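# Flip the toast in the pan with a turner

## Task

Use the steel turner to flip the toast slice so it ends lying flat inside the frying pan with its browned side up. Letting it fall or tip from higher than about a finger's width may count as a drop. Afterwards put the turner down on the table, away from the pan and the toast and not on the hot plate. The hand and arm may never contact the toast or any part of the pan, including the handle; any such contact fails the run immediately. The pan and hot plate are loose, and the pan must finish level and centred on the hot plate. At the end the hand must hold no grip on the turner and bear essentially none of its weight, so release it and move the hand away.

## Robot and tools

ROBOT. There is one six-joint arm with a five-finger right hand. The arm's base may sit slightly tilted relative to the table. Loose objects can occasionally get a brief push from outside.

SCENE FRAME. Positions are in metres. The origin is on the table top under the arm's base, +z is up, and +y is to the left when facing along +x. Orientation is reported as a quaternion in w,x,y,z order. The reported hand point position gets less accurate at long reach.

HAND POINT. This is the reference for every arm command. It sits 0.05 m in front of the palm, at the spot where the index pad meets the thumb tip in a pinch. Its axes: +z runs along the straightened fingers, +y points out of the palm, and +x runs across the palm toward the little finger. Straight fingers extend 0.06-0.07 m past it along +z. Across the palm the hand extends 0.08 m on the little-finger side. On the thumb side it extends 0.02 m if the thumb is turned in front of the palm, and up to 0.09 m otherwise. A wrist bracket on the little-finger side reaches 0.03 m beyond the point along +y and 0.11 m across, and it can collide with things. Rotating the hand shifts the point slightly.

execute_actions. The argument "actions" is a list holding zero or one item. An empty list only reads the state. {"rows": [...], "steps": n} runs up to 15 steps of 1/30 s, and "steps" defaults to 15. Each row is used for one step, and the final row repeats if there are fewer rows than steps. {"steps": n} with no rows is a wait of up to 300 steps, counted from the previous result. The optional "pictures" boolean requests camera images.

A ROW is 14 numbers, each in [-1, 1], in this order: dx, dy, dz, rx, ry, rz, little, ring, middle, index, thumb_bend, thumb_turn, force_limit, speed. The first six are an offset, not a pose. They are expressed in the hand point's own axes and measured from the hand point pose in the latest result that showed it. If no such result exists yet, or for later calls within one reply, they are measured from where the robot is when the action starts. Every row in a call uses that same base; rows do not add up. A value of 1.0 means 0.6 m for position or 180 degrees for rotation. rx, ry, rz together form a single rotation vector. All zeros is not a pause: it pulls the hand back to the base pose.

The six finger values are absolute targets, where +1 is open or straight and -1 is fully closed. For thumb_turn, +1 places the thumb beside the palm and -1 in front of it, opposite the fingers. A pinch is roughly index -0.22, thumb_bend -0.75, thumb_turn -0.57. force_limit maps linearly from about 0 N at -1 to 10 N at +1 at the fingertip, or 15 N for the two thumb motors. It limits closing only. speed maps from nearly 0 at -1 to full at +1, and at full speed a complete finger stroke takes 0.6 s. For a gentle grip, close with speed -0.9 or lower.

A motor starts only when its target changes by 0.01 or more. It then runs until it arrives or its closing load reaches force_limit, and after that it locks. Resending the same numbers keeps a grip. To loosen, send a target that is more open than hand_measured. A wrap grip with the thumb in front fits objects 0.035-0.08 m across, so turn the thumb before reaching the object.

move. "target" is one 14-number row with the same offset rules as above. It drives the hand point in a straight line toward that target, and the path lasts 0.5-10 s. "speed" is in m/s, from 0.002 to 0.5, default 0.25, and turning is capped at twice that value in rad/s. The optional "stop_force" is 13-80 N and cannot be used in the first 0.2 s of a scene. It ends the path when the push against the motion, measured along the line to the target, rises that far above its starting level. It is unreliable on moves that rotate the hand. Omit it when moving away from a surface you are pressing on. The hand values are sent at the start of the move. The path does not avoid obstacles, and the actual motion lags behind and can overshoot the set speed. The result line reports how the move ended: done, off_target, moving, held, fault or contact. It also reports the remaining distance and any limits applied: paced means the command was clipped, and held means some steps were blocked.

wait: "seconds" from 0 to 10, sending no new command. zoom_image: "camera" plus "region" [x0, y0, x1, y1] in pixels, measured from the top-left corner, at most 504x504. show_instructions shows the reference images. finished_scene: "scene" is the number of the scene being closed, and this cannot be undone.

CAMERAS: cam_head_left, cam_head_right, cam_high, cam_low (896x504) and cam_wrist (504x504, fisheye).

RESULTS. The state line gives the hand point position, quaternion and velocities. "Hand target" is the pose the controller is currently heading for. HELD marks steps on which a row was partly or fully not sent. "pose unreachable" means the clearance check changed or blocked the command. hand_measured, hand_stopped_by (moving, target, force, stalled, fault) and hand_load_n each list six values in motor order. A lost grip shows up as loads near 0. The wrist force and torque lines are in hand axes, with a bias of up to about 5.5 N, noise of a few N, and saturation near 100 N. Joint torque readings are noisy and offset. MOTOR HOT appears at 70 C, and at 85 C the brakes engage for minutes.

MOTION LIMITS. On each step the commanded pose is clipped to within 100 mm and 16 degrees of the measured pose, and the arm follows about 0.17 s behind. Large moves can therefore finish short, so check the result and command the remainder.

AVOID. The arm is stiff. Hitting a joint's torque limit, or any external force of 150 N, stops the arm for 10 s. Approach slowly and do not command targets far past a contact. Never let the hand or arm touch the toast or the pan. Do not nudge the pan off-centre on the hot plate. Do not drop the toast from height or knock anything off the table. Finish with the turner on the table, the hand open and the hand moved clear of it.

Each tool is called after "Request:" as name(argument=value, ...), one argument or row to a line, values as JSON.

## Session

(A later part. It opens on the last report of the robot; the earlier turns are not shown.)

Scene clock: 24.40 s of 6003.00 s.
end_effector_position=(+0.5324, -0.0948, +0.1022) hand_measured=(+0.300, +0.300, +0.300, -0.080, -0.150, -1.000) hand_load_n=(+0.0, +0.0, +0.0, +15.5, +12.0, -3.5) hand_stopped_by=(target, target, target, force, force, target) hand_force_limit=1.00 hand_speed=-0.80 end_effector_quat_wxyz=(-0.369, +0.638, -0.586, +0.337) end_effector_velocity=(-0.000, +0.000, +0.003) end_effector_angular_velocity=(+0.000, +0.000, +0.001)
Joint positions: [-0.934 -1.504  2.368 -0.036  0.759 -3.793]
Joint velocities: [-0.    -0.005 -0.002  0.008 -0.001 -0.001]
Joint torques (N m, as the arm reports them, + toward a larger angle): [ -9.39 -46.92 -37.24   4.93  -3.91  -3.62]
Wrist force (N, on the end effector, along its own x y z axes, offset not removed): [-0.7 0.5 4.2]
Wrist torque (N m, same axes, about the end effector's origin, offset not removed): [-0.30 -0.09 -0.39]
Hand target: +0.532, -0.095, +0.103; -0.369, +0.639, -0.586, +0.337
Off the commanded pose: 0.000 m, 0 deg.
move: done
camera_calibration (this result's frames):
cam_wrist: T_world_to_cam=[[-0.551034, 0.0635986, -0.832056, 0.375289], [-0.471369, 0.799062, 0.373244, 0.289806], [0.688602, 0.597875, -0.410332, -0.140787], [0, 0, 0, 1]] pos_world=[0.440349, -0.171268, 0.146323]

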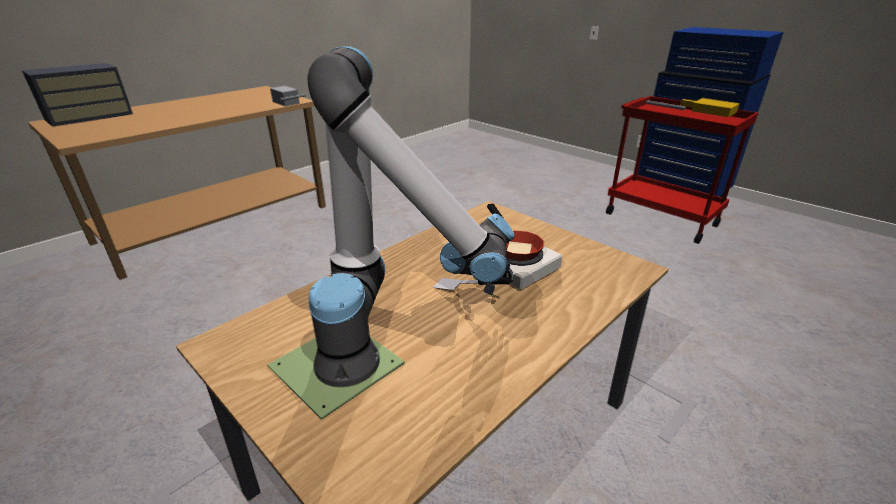

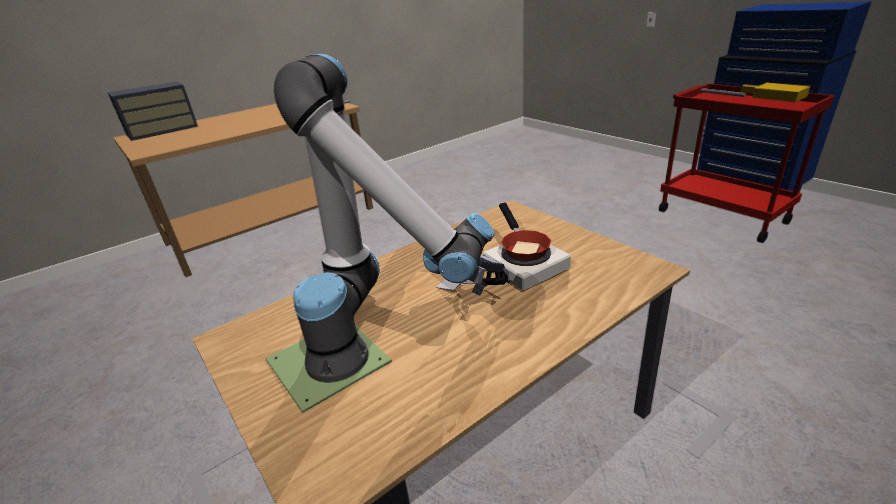

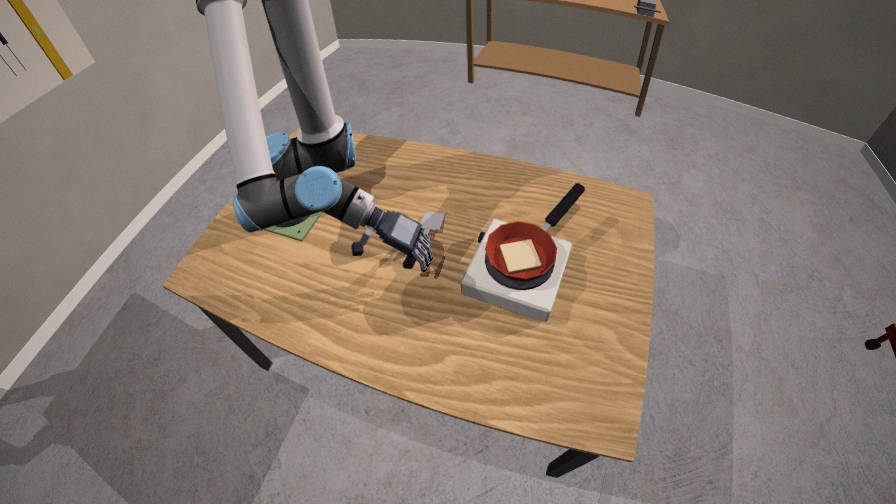

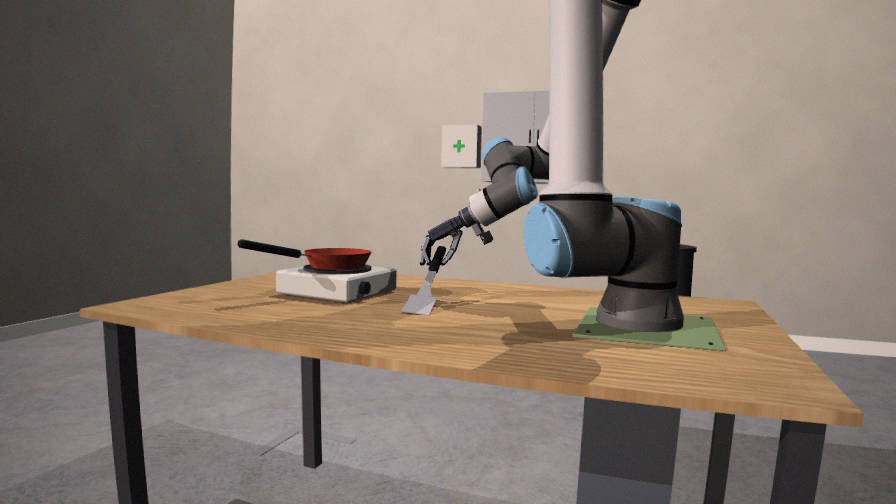

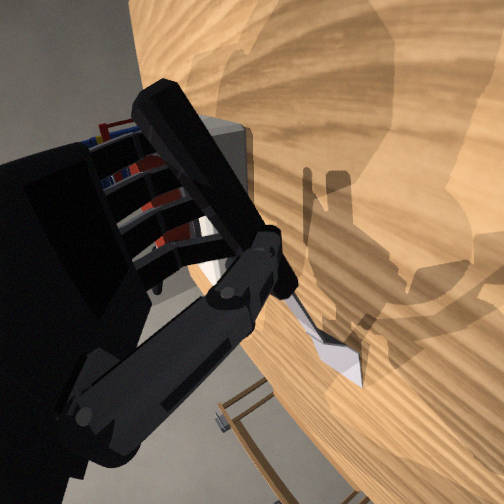

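As hoped. Curl the others under.

Request:
move(
  target=[0,0,0,0,0,0,-0.5,-0.45,-0.2,-0.5,-0.3,-1,1,-0.7],
)

Scene clock: 27.00 s of 6003.00 s.
end_effector_position=(+0.5324, -0.0949, +0.1023) hand_measured=(-0.248, -0.136, -0.060, -0.080, -0.146, -1.000) hand_load_n=(+10.0, +5.5, +2.5, +10.0, +22.0, +7.0) hand_stopped_by=(force, force, force, force, force, target) hand_force_limit=1.00 hand_speed=-0.70 end_effector_quat_wxyz=(-0.369, +0.638, -0.586, +0.337) end_effector_velocity=(-0.000, +0.000, -0.000) end_effector_angular_velocity=(+0.001, +0.002, -0.001)
Joint positions: [-0.934 -1.504  2.368 -0.036  0.759 -3.793]
Joint velocities: [0.    0.    0.    0.002 0.002 0.   ]
Joint torques (N m, as the arm reports them, + toward a larger angle): [  2.7  -12.07 -11.46  -1.    -1.81   2.84]
Wrist force (N, on the end effector, along its own x y z axes, offset not removed): [-2.4 -1.4 -1.2]
Wrist torque (N m, same axes, about the end effector's origin, offset not removed): [-0.08 -0.14 0.12]
Hand target: +0.532, -0.095, +0.102; -0.369, +0.638, -0.586, +0.337
Off the commanded pose: 0.000 m, 0 deg.
move: done
camera_calibration (this result's frames):
cam_wrist: T_world_to_cam=[[-0.551024, 0.0636176, -0.832061, 0.375289], [-0.471357, 0.799068, 0.373246, 0.289806], [0.688618, 0.597866, -0.410319, -0.140786], [0, 0, 0, 1]] pos_world=[0.440344, -0.171279, 0.146327]

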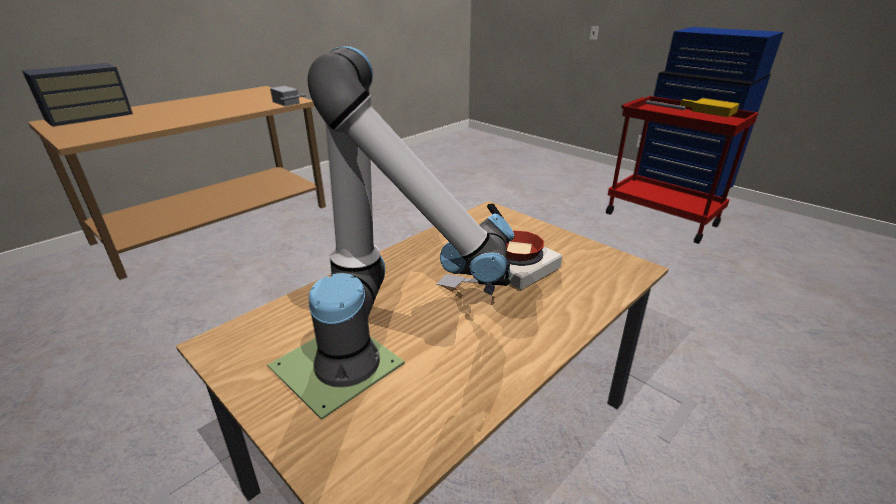

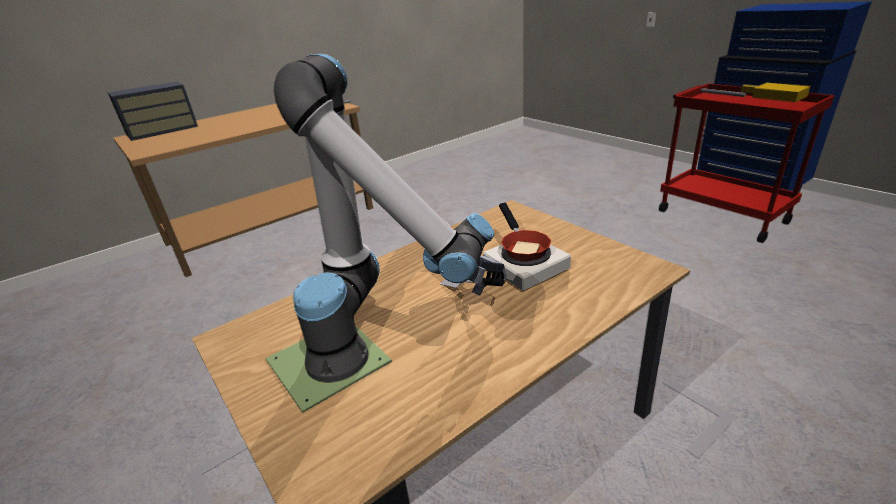

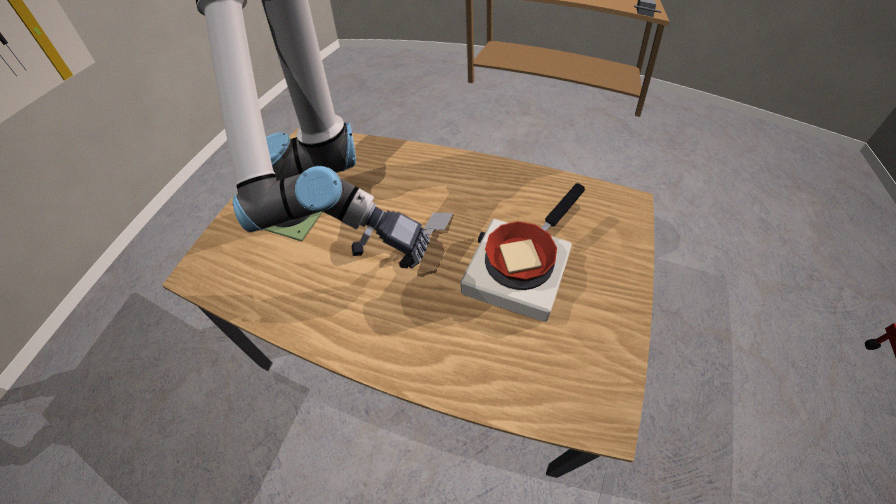

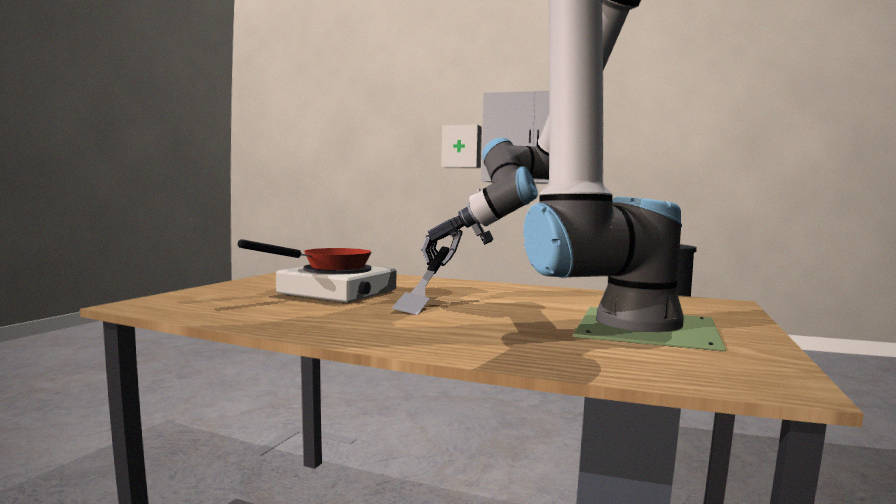

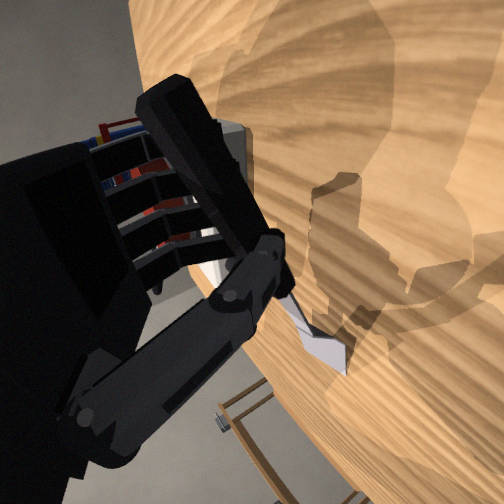

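Request:
execute_actions(
  actions=[
    {"rows":[[0,0,0,0,0,0,-0.5,-0.45,-0.2,-0.5,0.1,-1,1,-0.6],[0,0,0,0,0,0,-0.5,-0.45,-0.2,-0.5,0.1,-1,1,-0.6],[0,0,0,0,0,0,-0.5,-0.45,-0.2,-0.5,0.1,-1,1,-0.6],[0,0,0,0,0,0,-0.8,-0.7,-0.2,-0.5,0.15,-1,1,-0.6]]},
  ],
  pictures=false,
)

Request:
wait(
  seconds=0.6,
)

Scene clock: 30.83 s of 6003.00 s.
end_effector_position=(+0.5324, -0.0948, +0.1022) hand_measured=(-0.262, -0.166, -0.060, -0.080, +0.012, -1.000) hand_load_n=(+1.5, +4.5, +0.0, +1.0, +3.5, +2.5) hand_stopped_by=(force, force, force, force, moving, target) hand_force_limit=1.00 hand_speed=-0.60 end_effector_quat_wxyz=(-0.369, +0.638, -0.586, +0.337) end_effector_velocity=(-0.000, +0.000, -0.000) end_effector_angular_velocity=(+0.003, +0.002, -0.001)
Joint positions: [-0.934 -1.504  2.368 -0.036  0.759 -3.793]
Joint velocities: [ 0.     0.    -0.     0.002  0.001  0.001]
Joint torques (N m, as the arm reports them, + toward a larger angle): [  5.97 -11.59 -11.32  -0.74   1.13   2.54]
Wrist force (N, on the end effector, along its own x y z axes, offset not removed): [-0.4 -1.2 2.5]
Wrist torque (N m, same axes, about the end effector's origin, offset not removed): [-0.40 -0.29 -0.06]
Hand target: +0.532, -0.095, +0.102; -0.369, +0.638, -0.586, +0.337
Off the commanded pose: 0.000 m, 0 deg.
Steps of this call (steps 1 to 90: nothing new was sent; then 0.33 s passed at rest; steps 91 to 105: all 15 steps of this action). Readings (end_effector_position | what the end effector reports):
91: (+0.5324, -0.0948, +0.1022) | hand_measured=(-0.248, -0.136, -0.060, -0.080, -0.146, -1.000) hand_load_n=(+10.0, +5.5, +2.5, +10.0, +22.0, +7.0) hand_stopped_by=(force, force, force, force, moving, target) hand_force_limit=1.00 hand_speed=-0.60
92: (+0.5324, -0.0948, +0.1022) | hand_measured=(-0.248, -0.136, -0.060, -0.080, -0.146, -1.000) hand_load_n=(+10.0, +5.5, +2.5, +10.0, +22.0, +7.0) hand_stopped_by=(force, force, force, force, moving, target) hand_force_limit=1.00 hand_speed=-0.60
94: (+0.5324, -0.0948, +0.1022) | hand_measured=(-0.248, -0.136, -0.060, -0.080, -0.134, -1.000) hand_load_n=(+9.5, +5.0, +2.0, +9.5, +20.0, +6.5) hand_stopped_by=(moving, moving, force, force, moving, target) hand_force_limit=1.00 hand_speed=-0.60
98: (+0.5324, -0.0948, +0.1022) | hand_measured=(-0.262, -0.166, -0.060, -0.080, -0.082, -1.000) hand_load_n=(+5.5, +11.0, +0.0, +6.5, +14.5, +6.5) hand_stopped_by=(force, force, force, force, moving, target) hand_force_limit=1.00 hand_speed=-0.60
105: the state above

Scene clock: 31.43 s of 6003.00 s.
end_effector_position=(+0.5324, -0.0948, +0.1022) hand_measured=(-0.262, -0.166, -0.060, -0.082, +0.150, -1.000) hand_load_n=(+0.0, +0.5, +0.0, +0.0, +0.5, +0.0) hand_stopped_by=(force, force, force, force, target, target) hand_force_limit=1.00 hand_speed=-0.60 end_effector_quat_wxyz=(-0.369, +0.638, -0.586, +0.337) end_effector_velocity=(-0.000, -0.000, -0.000) end_effector_angular_velocity=(-0.000, +0.002, -0.001)
Joint positions: [-0.934 -1.504  2.368 -0.036  0.759 -3.793]
Joint velocities: [0.    0.    0.    0.001 0.002 0.   ]
Joint torques (N m, as the arm reports them, + toward a larger angle): [  1.94 -15.14 -11.94   0.06  -0.02   2.1 ]
Wrist force (N, on the end effector, along its own x y z axes, offset not removed): [-0.6 1.5 3.1]
Wrist torque (N m, same axes, about the end effector's origin, offset not removed): [0.07 -0.12 -0.08]
Hand target: +0.532, -0.095, +0.102; -0.369, +0.638, -0.586, +0.337
Off the commanded pose: 0.000 m, 0 deg.
Steps of this call (steps 1 to 18: nothing new was sent). Readings (end_effector_position | what the end effector reports):
1: (+0.5324, -0.0948, +0.1022) | hand_measured=(-0.262, -0.166, -0.060, -0.082, +0.024, -1.000) hand_load_n=(+0.5, +3.0, +0.0, +1.0, +2.0, +1.5) hand_stopped_by=(force, force, force, force, moving, target) hand_force_limit=1.00 hand_speed=-0.60
2: (+0.5324, -0.0948, +0.1022) | hand_measured=(-0.262, -0.166, -0.060, -0.082, +0.038, -1.000) hand_load_n=(+0.0, +1.5, +0.0, +0.5, +1.0, +0.5) hand_stopped_by=(force, force, force, force, moving, target) hand_force_limit=1.00 hand_speed=-0.60
4: (+0.5324, -0.0948, +0.1022) | hand_measured=(-0.262, -0.166, -0.060, -0.082, +0.066, -1.000) hand_load_n=(+0.0, +0.5, +0.0, +1.5, +0.5, +0.5) hand_stopped_by=(force, force, force, force, moving, target) hand_force_limit=1.00 hand_speed=-0.60
8: (+0.5324, -0.0948, +0.1022) | hand_measured=(-0.262, -0.166, -0.060, -0.082, +0.122, -1.000) hand_load_n=(+0.0, +0.5, +0.0, +0.0, +0.5, +0.0) hand_stopped_by=(force, force, force, force, moving, target) hand_force_limit=1.00 hand_speed=-0.60
18: the state above
camera_calibration (this result's frames):
cam_wrist: T_world_to_cam=[[-0.551033, 0.063602, -0.832056, 0.375289], [-0.471368, 0.799062, 0.373246, 0.289805], [0.688603, 0.597875, -0.41033, -0.140789], [0, 0, 0, 1]] pos_world=[0.440349, -0.171267, 0.146323]

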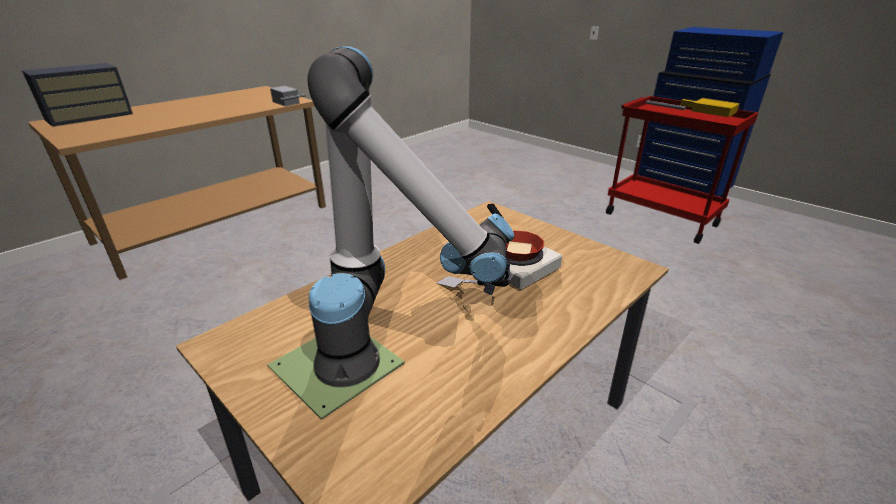

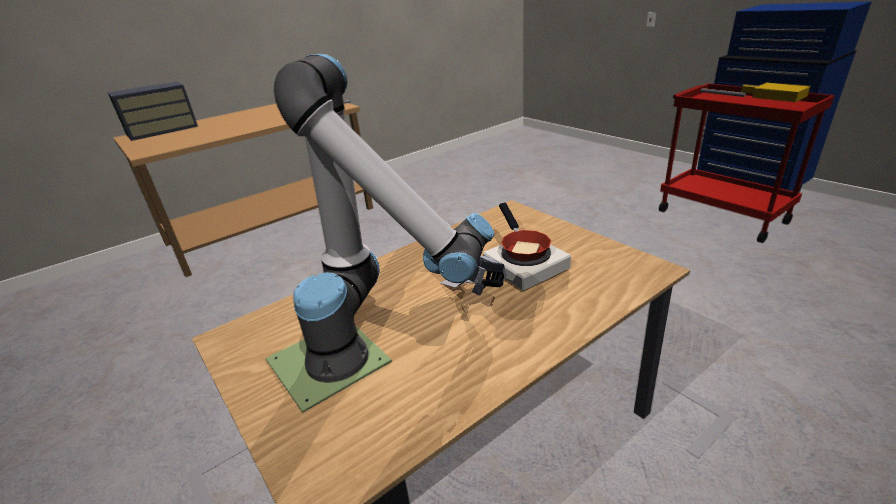

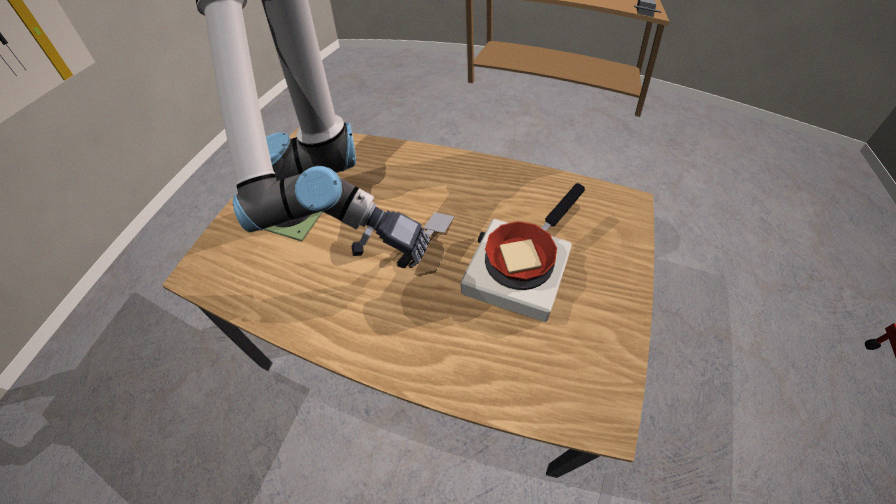

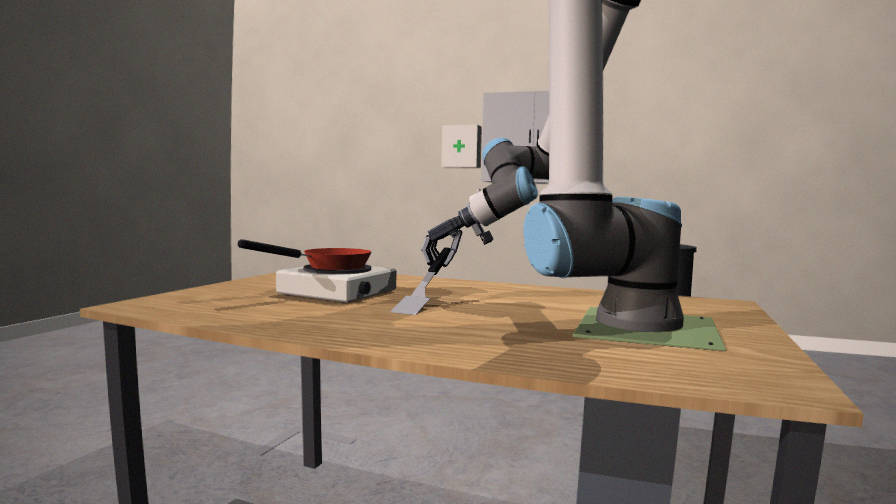

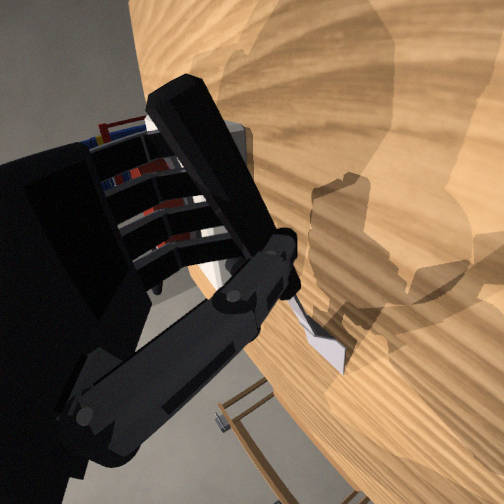

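Request:
move(
  target=[0,0.04,0.023,0,0.07,-0.12,-0.45,-0.32,0.1,0.15,0.15,-1,1,-0.9],
  speed=0.08,
)

Request:
zoom_image(
  camera="cam_low",
  region=[380,220,510,320],
)

Scene clock: 37.40 s of 6003.00 s.
end_effector_position=(+0.5322, -0.0949, +0.0746) hand_measured=(-0.450, -0.318, +0.100, +0.150, +0.156, -1.000) hand_load_n=(+0.0, +6.0, +0.0, +0.0, +4.5, +7.5) hand_stopped_by=(target, target, target, target, target, target) hand_force_limit=1.00 hand_speed=-0.90 end_effector_quat_wxyz=(-0.234, +0.696, -0.493, +0.467) end_effector_velocity=(-0.000, +0.000, -0.001) end_effector_angular_velocity=(-0.014, +0.000, -0.001)
Joint positions: [-0.771 -1.58   2.477 -0.334  1.052 -3.923]
Joint velocities: [ 0.007  0.     0.004 -0.011  0.012 -0.006]
Joint torques (N m, as the arm reports them, + toward a larger angle): [ 17.34 -39.56 -13.12  -2.4    1.59  -3.91]
Wrist force (N, on the end effector, along its own x y z axes, offset not removed): [-0.4 3.4 3.7]
Wrist torque (N m, same axes, about the end effector's origin, offset not removed): [0.17 -0.13 -0.11]
Hand target: +0.532, -0.095, +0.074; -0.233, +0.696, -0.493, +0.467
Off the commanded pose: 0.000 m, 0 deg.
move: done
camera_calibration (this result's frames):
cam_wrist: T_world_to_cam=[[-0.519745, -0.295286, -0.801668, 0.299201], [-0.477387, 0.87858, -0.0141116, 0.339719], [0.708496, 0.375372, -0.597603, -0.16968], [0, 0, 0, 1]] pos_world=[0.437903, -0.146427, 0.143253]

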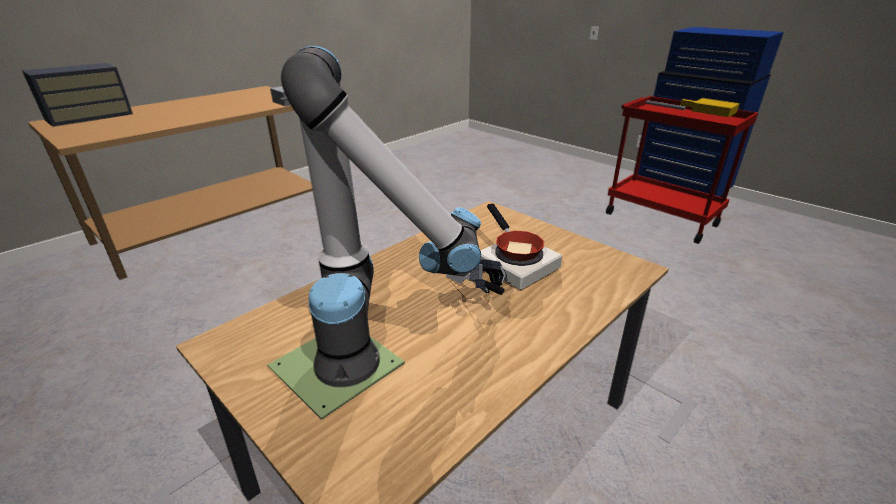

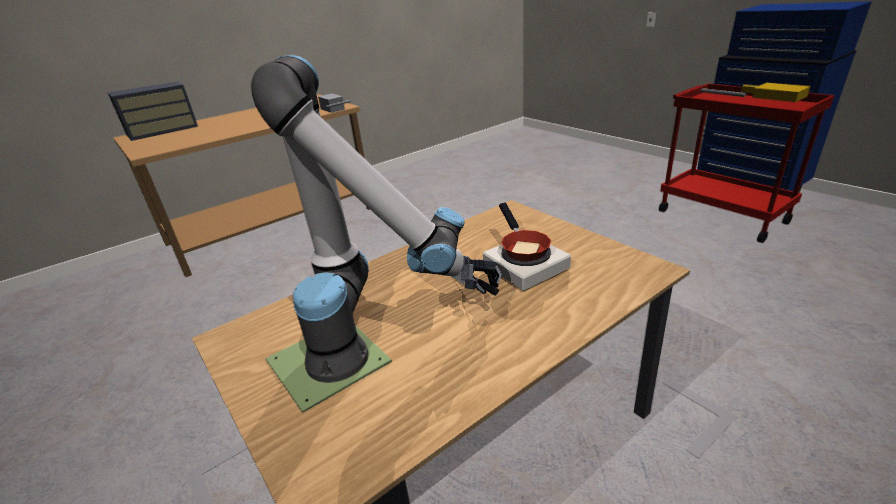

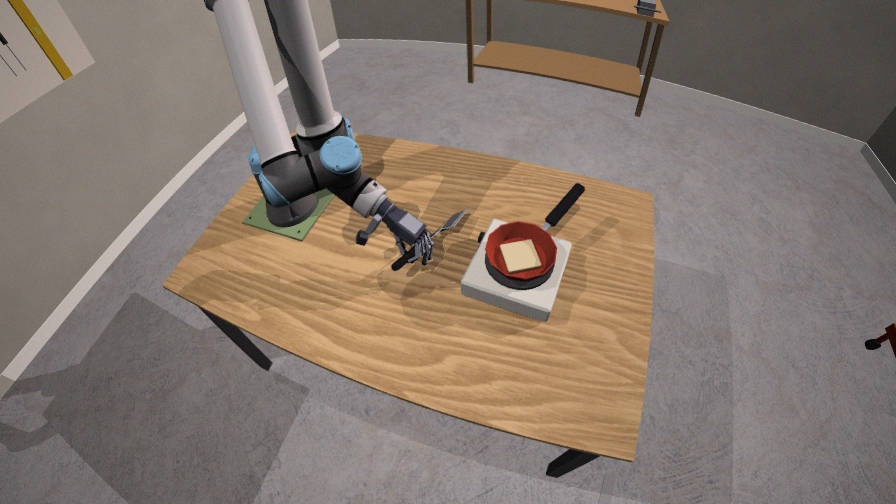

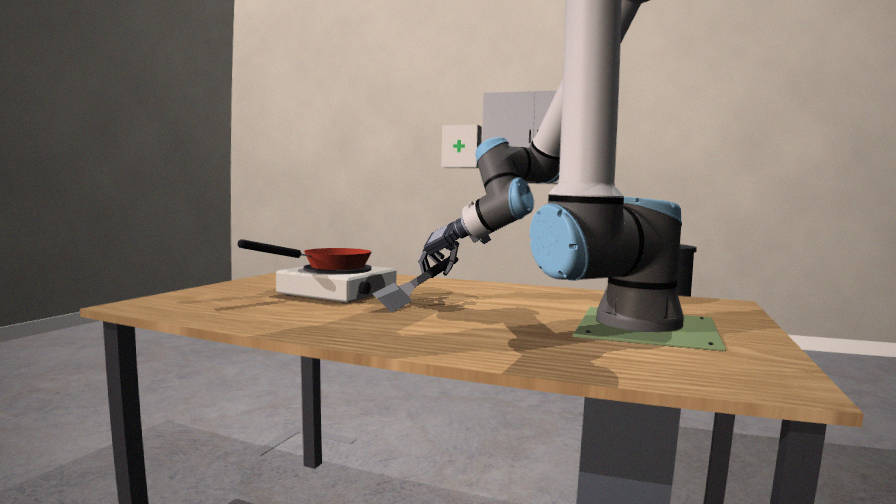

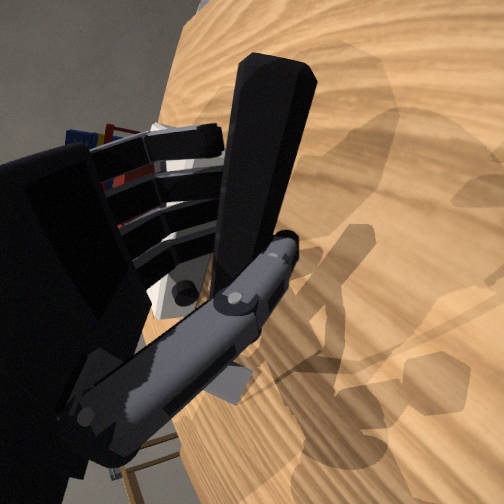

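Region (380, 220, 510, 320) of cam_low's 896x504 image, scaled by 3.877, with more detail than that image has; it fills the top 388 rows of this view, and the rest is white.

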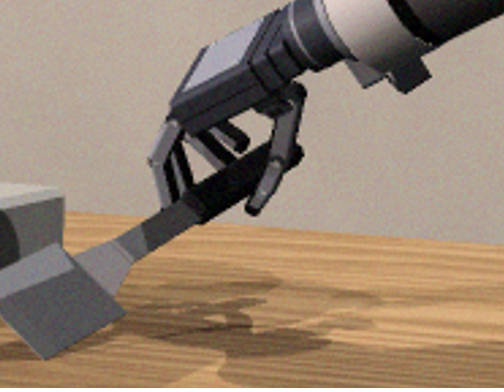

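Request:
move(
  target=[0,0,0,0,0,0,0.2,-0.32,-0.3,-0.35,0.15,-1,0.3,-0.75],
)

Request:
zoom_image(
  camera="cam_low",
  region=[380,220,510,320],
)

Scene clock: 41.70 s of 6003.00 s.
end_effector_position=(+0.5322, -0.0949, +0.0746) hand_measured=(+0.200, -0.318, -0.286, -0.350, +0.154, -1.000) hand_load_n=(+0.0, +2.0, +0.0, +3.5, +4.5, -0.5) hand_stopped_by=(target, target, force, target, target, target) hand_force_limit=0.30 hand_speed=-0.75 end_effector_quat_wxyz=(-0.234, +0.696, -0.493, +0.467) end_effector_velocity=(+0.000, -0.000, +0.000) end_effector_angular_velocity=(-0.000, -0.001, +0.000)
Joint positions: [-0.771 -1.58   2.477 -0.334  1.052 -3.923]
Joint velocities: [-0. -0.  0. -0. -0. -0.]
Joint torques (N m, as the arm reports them, + toward a larger angle): [ -9.14 -26.12 -37.11   2.95  -2.66   3.47]
Wrist force (N, on the end effector, along its own x y z axes, offset not removed): [-3.2 2.6 4.1]
Wrist torque (N m, same axes, about the end effector's origin, offset not removed): [0.08 0.24 -0.16]
Hand target: +0.532, -0.095, +0.075; -0.234, +0.696, -0.493, +0.467
Off the commanded pose: 0.000 m, 0 deg.
move: done
camera_calibration (this result's frames):
cam_wrist: T_world_to_cam=[[-0.519726, -0.2953, -0.801675, 0.299203], [-0.477392, 0.878577, -0.0141346, 0.339724], [0.708507, 0.375367, -0.597593, -0.16968], [0, 0, 0, 1]] pos_world=[0.437905, -0.146427, 0.143265]

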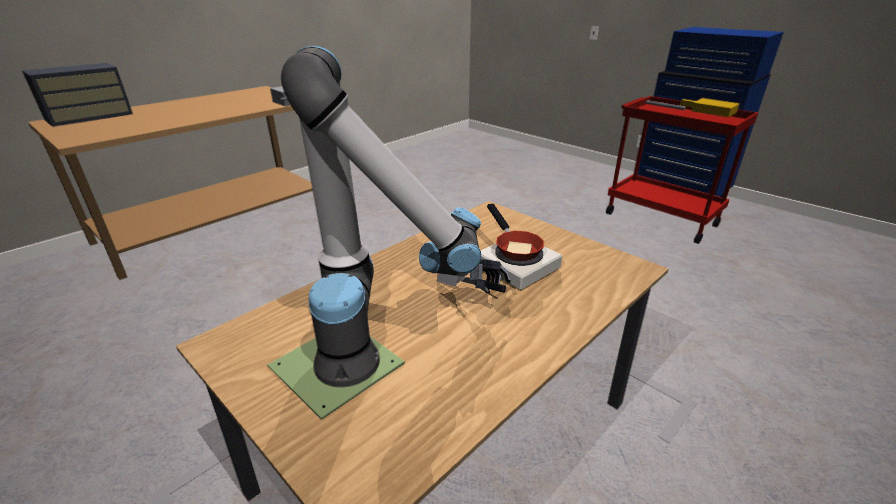

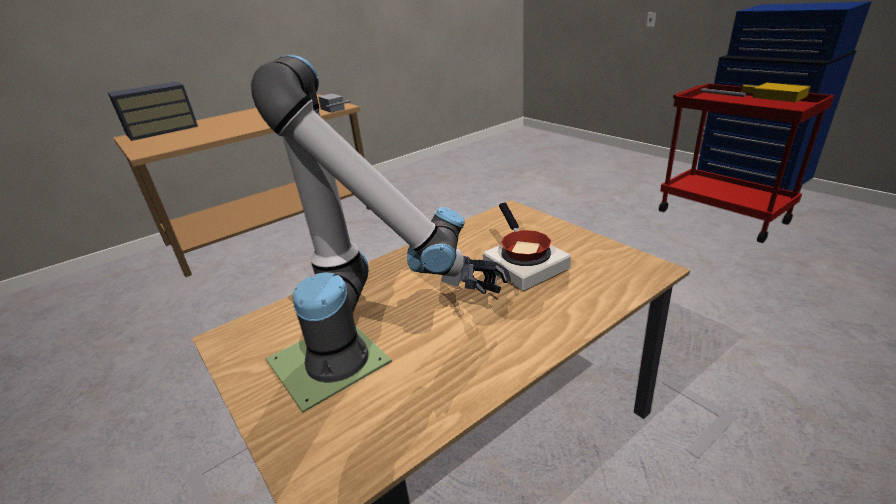

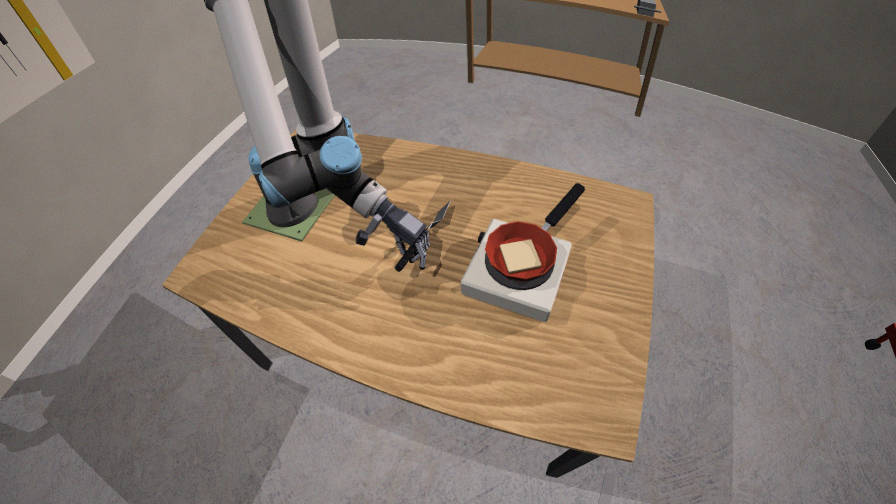

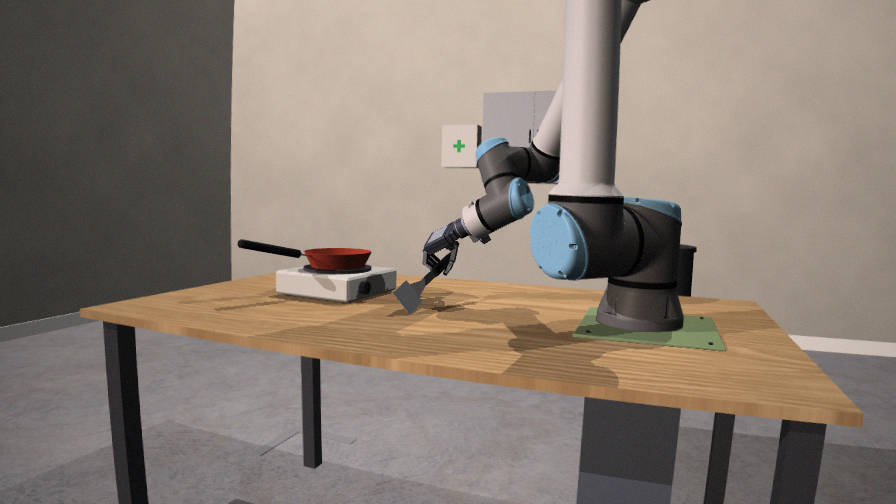

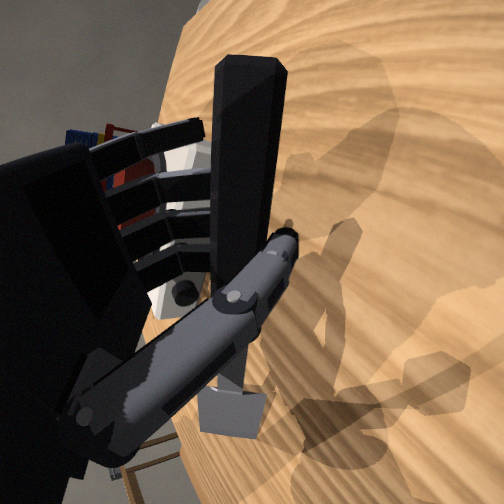

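Region (380, 220, 510, 320) of cam_low's 896x504 image, scaled by 3.877, with more detail than that image has; it fills the top 388 rows of this view, and the rest is white.

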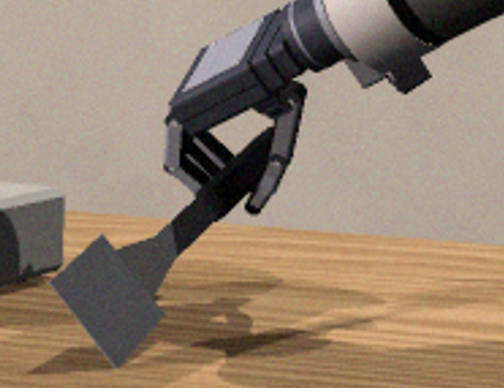

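Request:
move(
  target=[0,0,0,0,0,0,0.2,-0.2,-0.2,-0.22,-0.75,-1,1,-0.75],
)

Request:
zoom_image(
  camera="cam_low",
  region=[380,220,510,320],
)

Scene clock: 50.97 s of 6003.00 s.
end_effector_position=(+0.5322, -0.0949, +0.0746) hand_measured=(+0.200, -0.200, -0.200, -0.220, -0.746, -1.000) hand_load_n=(+0.0, +0.5, +0.0, +0.5, +2.0, +0.5) hand_stopped_by=(target, target, target, target, target, target) hand_force_limit=1.00 hand_speed=-0.75 end_effector_quat_wxyz=(-0.234, +0.696, -0.493, +0.467) end_effector_velocity=(-0.000, -0.000, -0.001) end_effector_angular_velocity=(-0.002, +0.002, -0.001)
Joint positions: [-0.771 -1.58   2.477 -0.334  1.052 -3.923]
Joint velocities: [-0.     0.001  0.     0.     0.002 -0.002]
Joint torques (N m, as the arm reports them, + toward a larger angle): [ -5.34 -40.23 -30.82   1.14  -1.31   2.66]
Wrist force (N, on the end effector, along its own x y z axes, offset not removed): [0.6 1.4 2.6]
Wrist torque (N m, same axes, about the end effector's origin, offset not removed): [-0.05 -0.26 -0.21]
Hand target: +0.532, -0.095, +0.075; -0.234, +0.696, -0.493, +0.467
Off the commanded pose: 0.000 m, 0 deg.
After step 90, 2.57 s passed at rest.
move: done
camera_calibration (this result's frames):
cam_wrist: T_world_to_cam=[[-0.519743, -0.295284, -0.80167, 0.299202], [-0.477389, 0.878579, -0.0141084, 0.339721], [0.708496, 0.375375, -0.597601, -0.16968], [0, 0, 0, 1]] pos_world=[0.437905, -0.146429, 0.143254]

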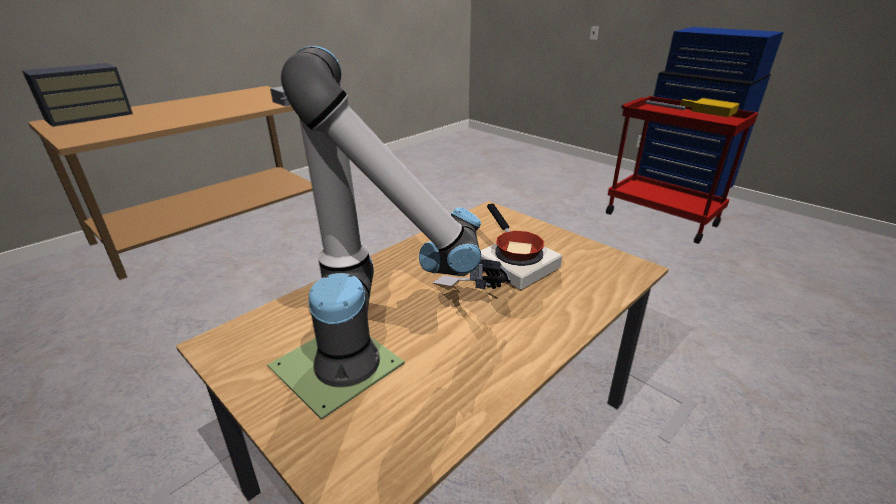

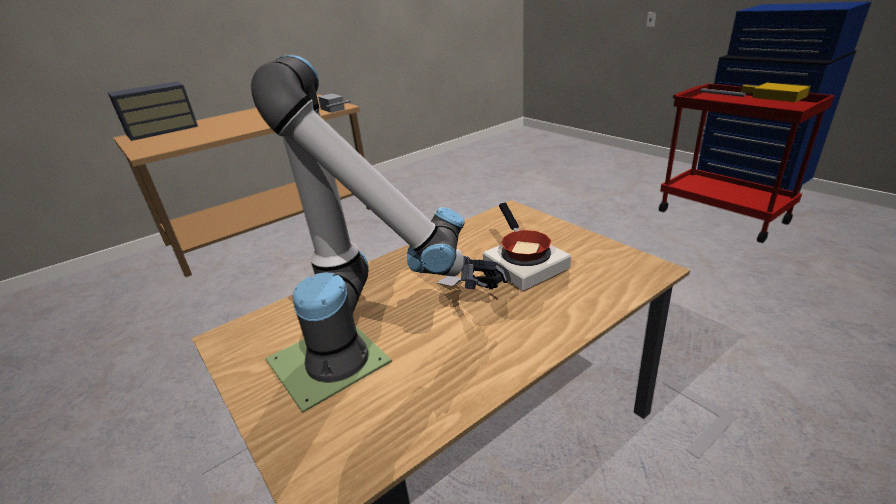

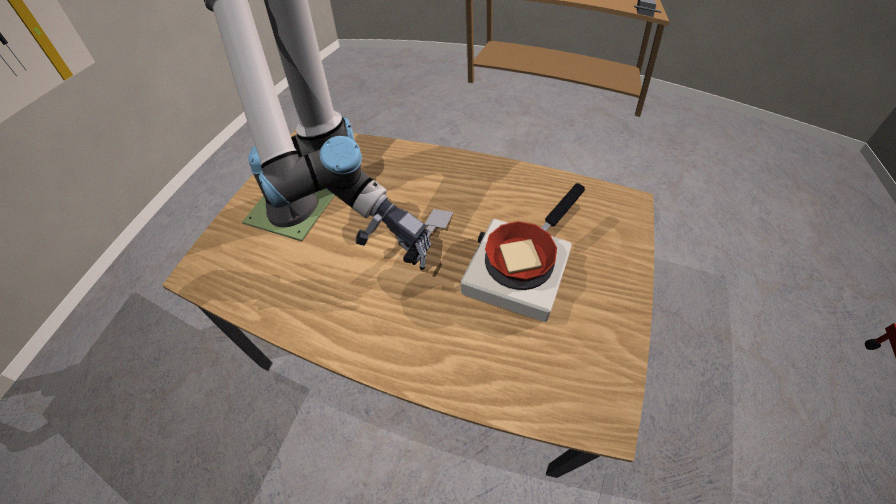

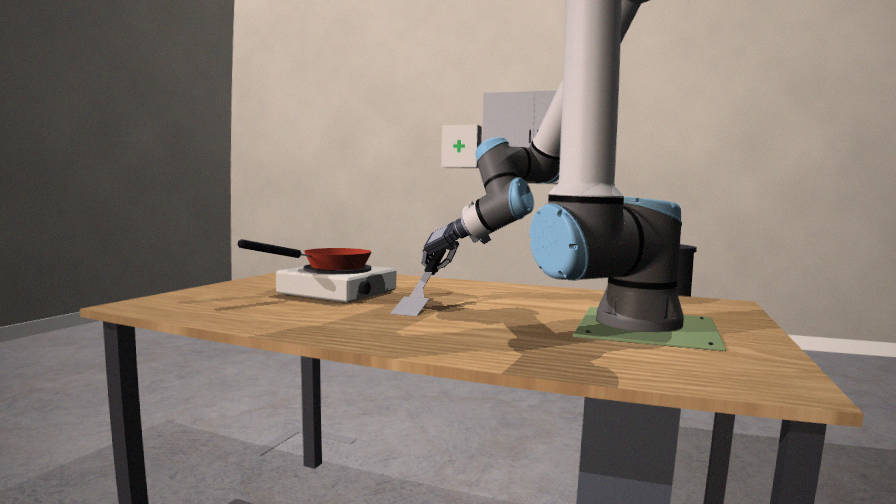

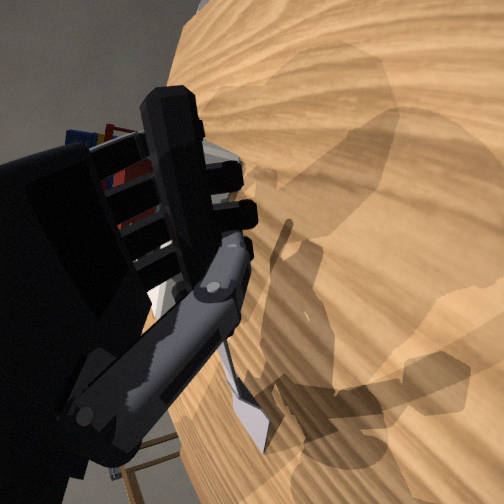

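Region (380, 220, 510, 320) of cam_low's 896x504 image, scaled by 3.877, with more detail than that image has; it fills the top 388 rows of this view, and the rest is white.

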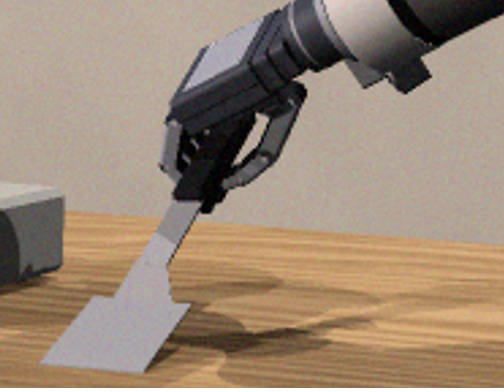

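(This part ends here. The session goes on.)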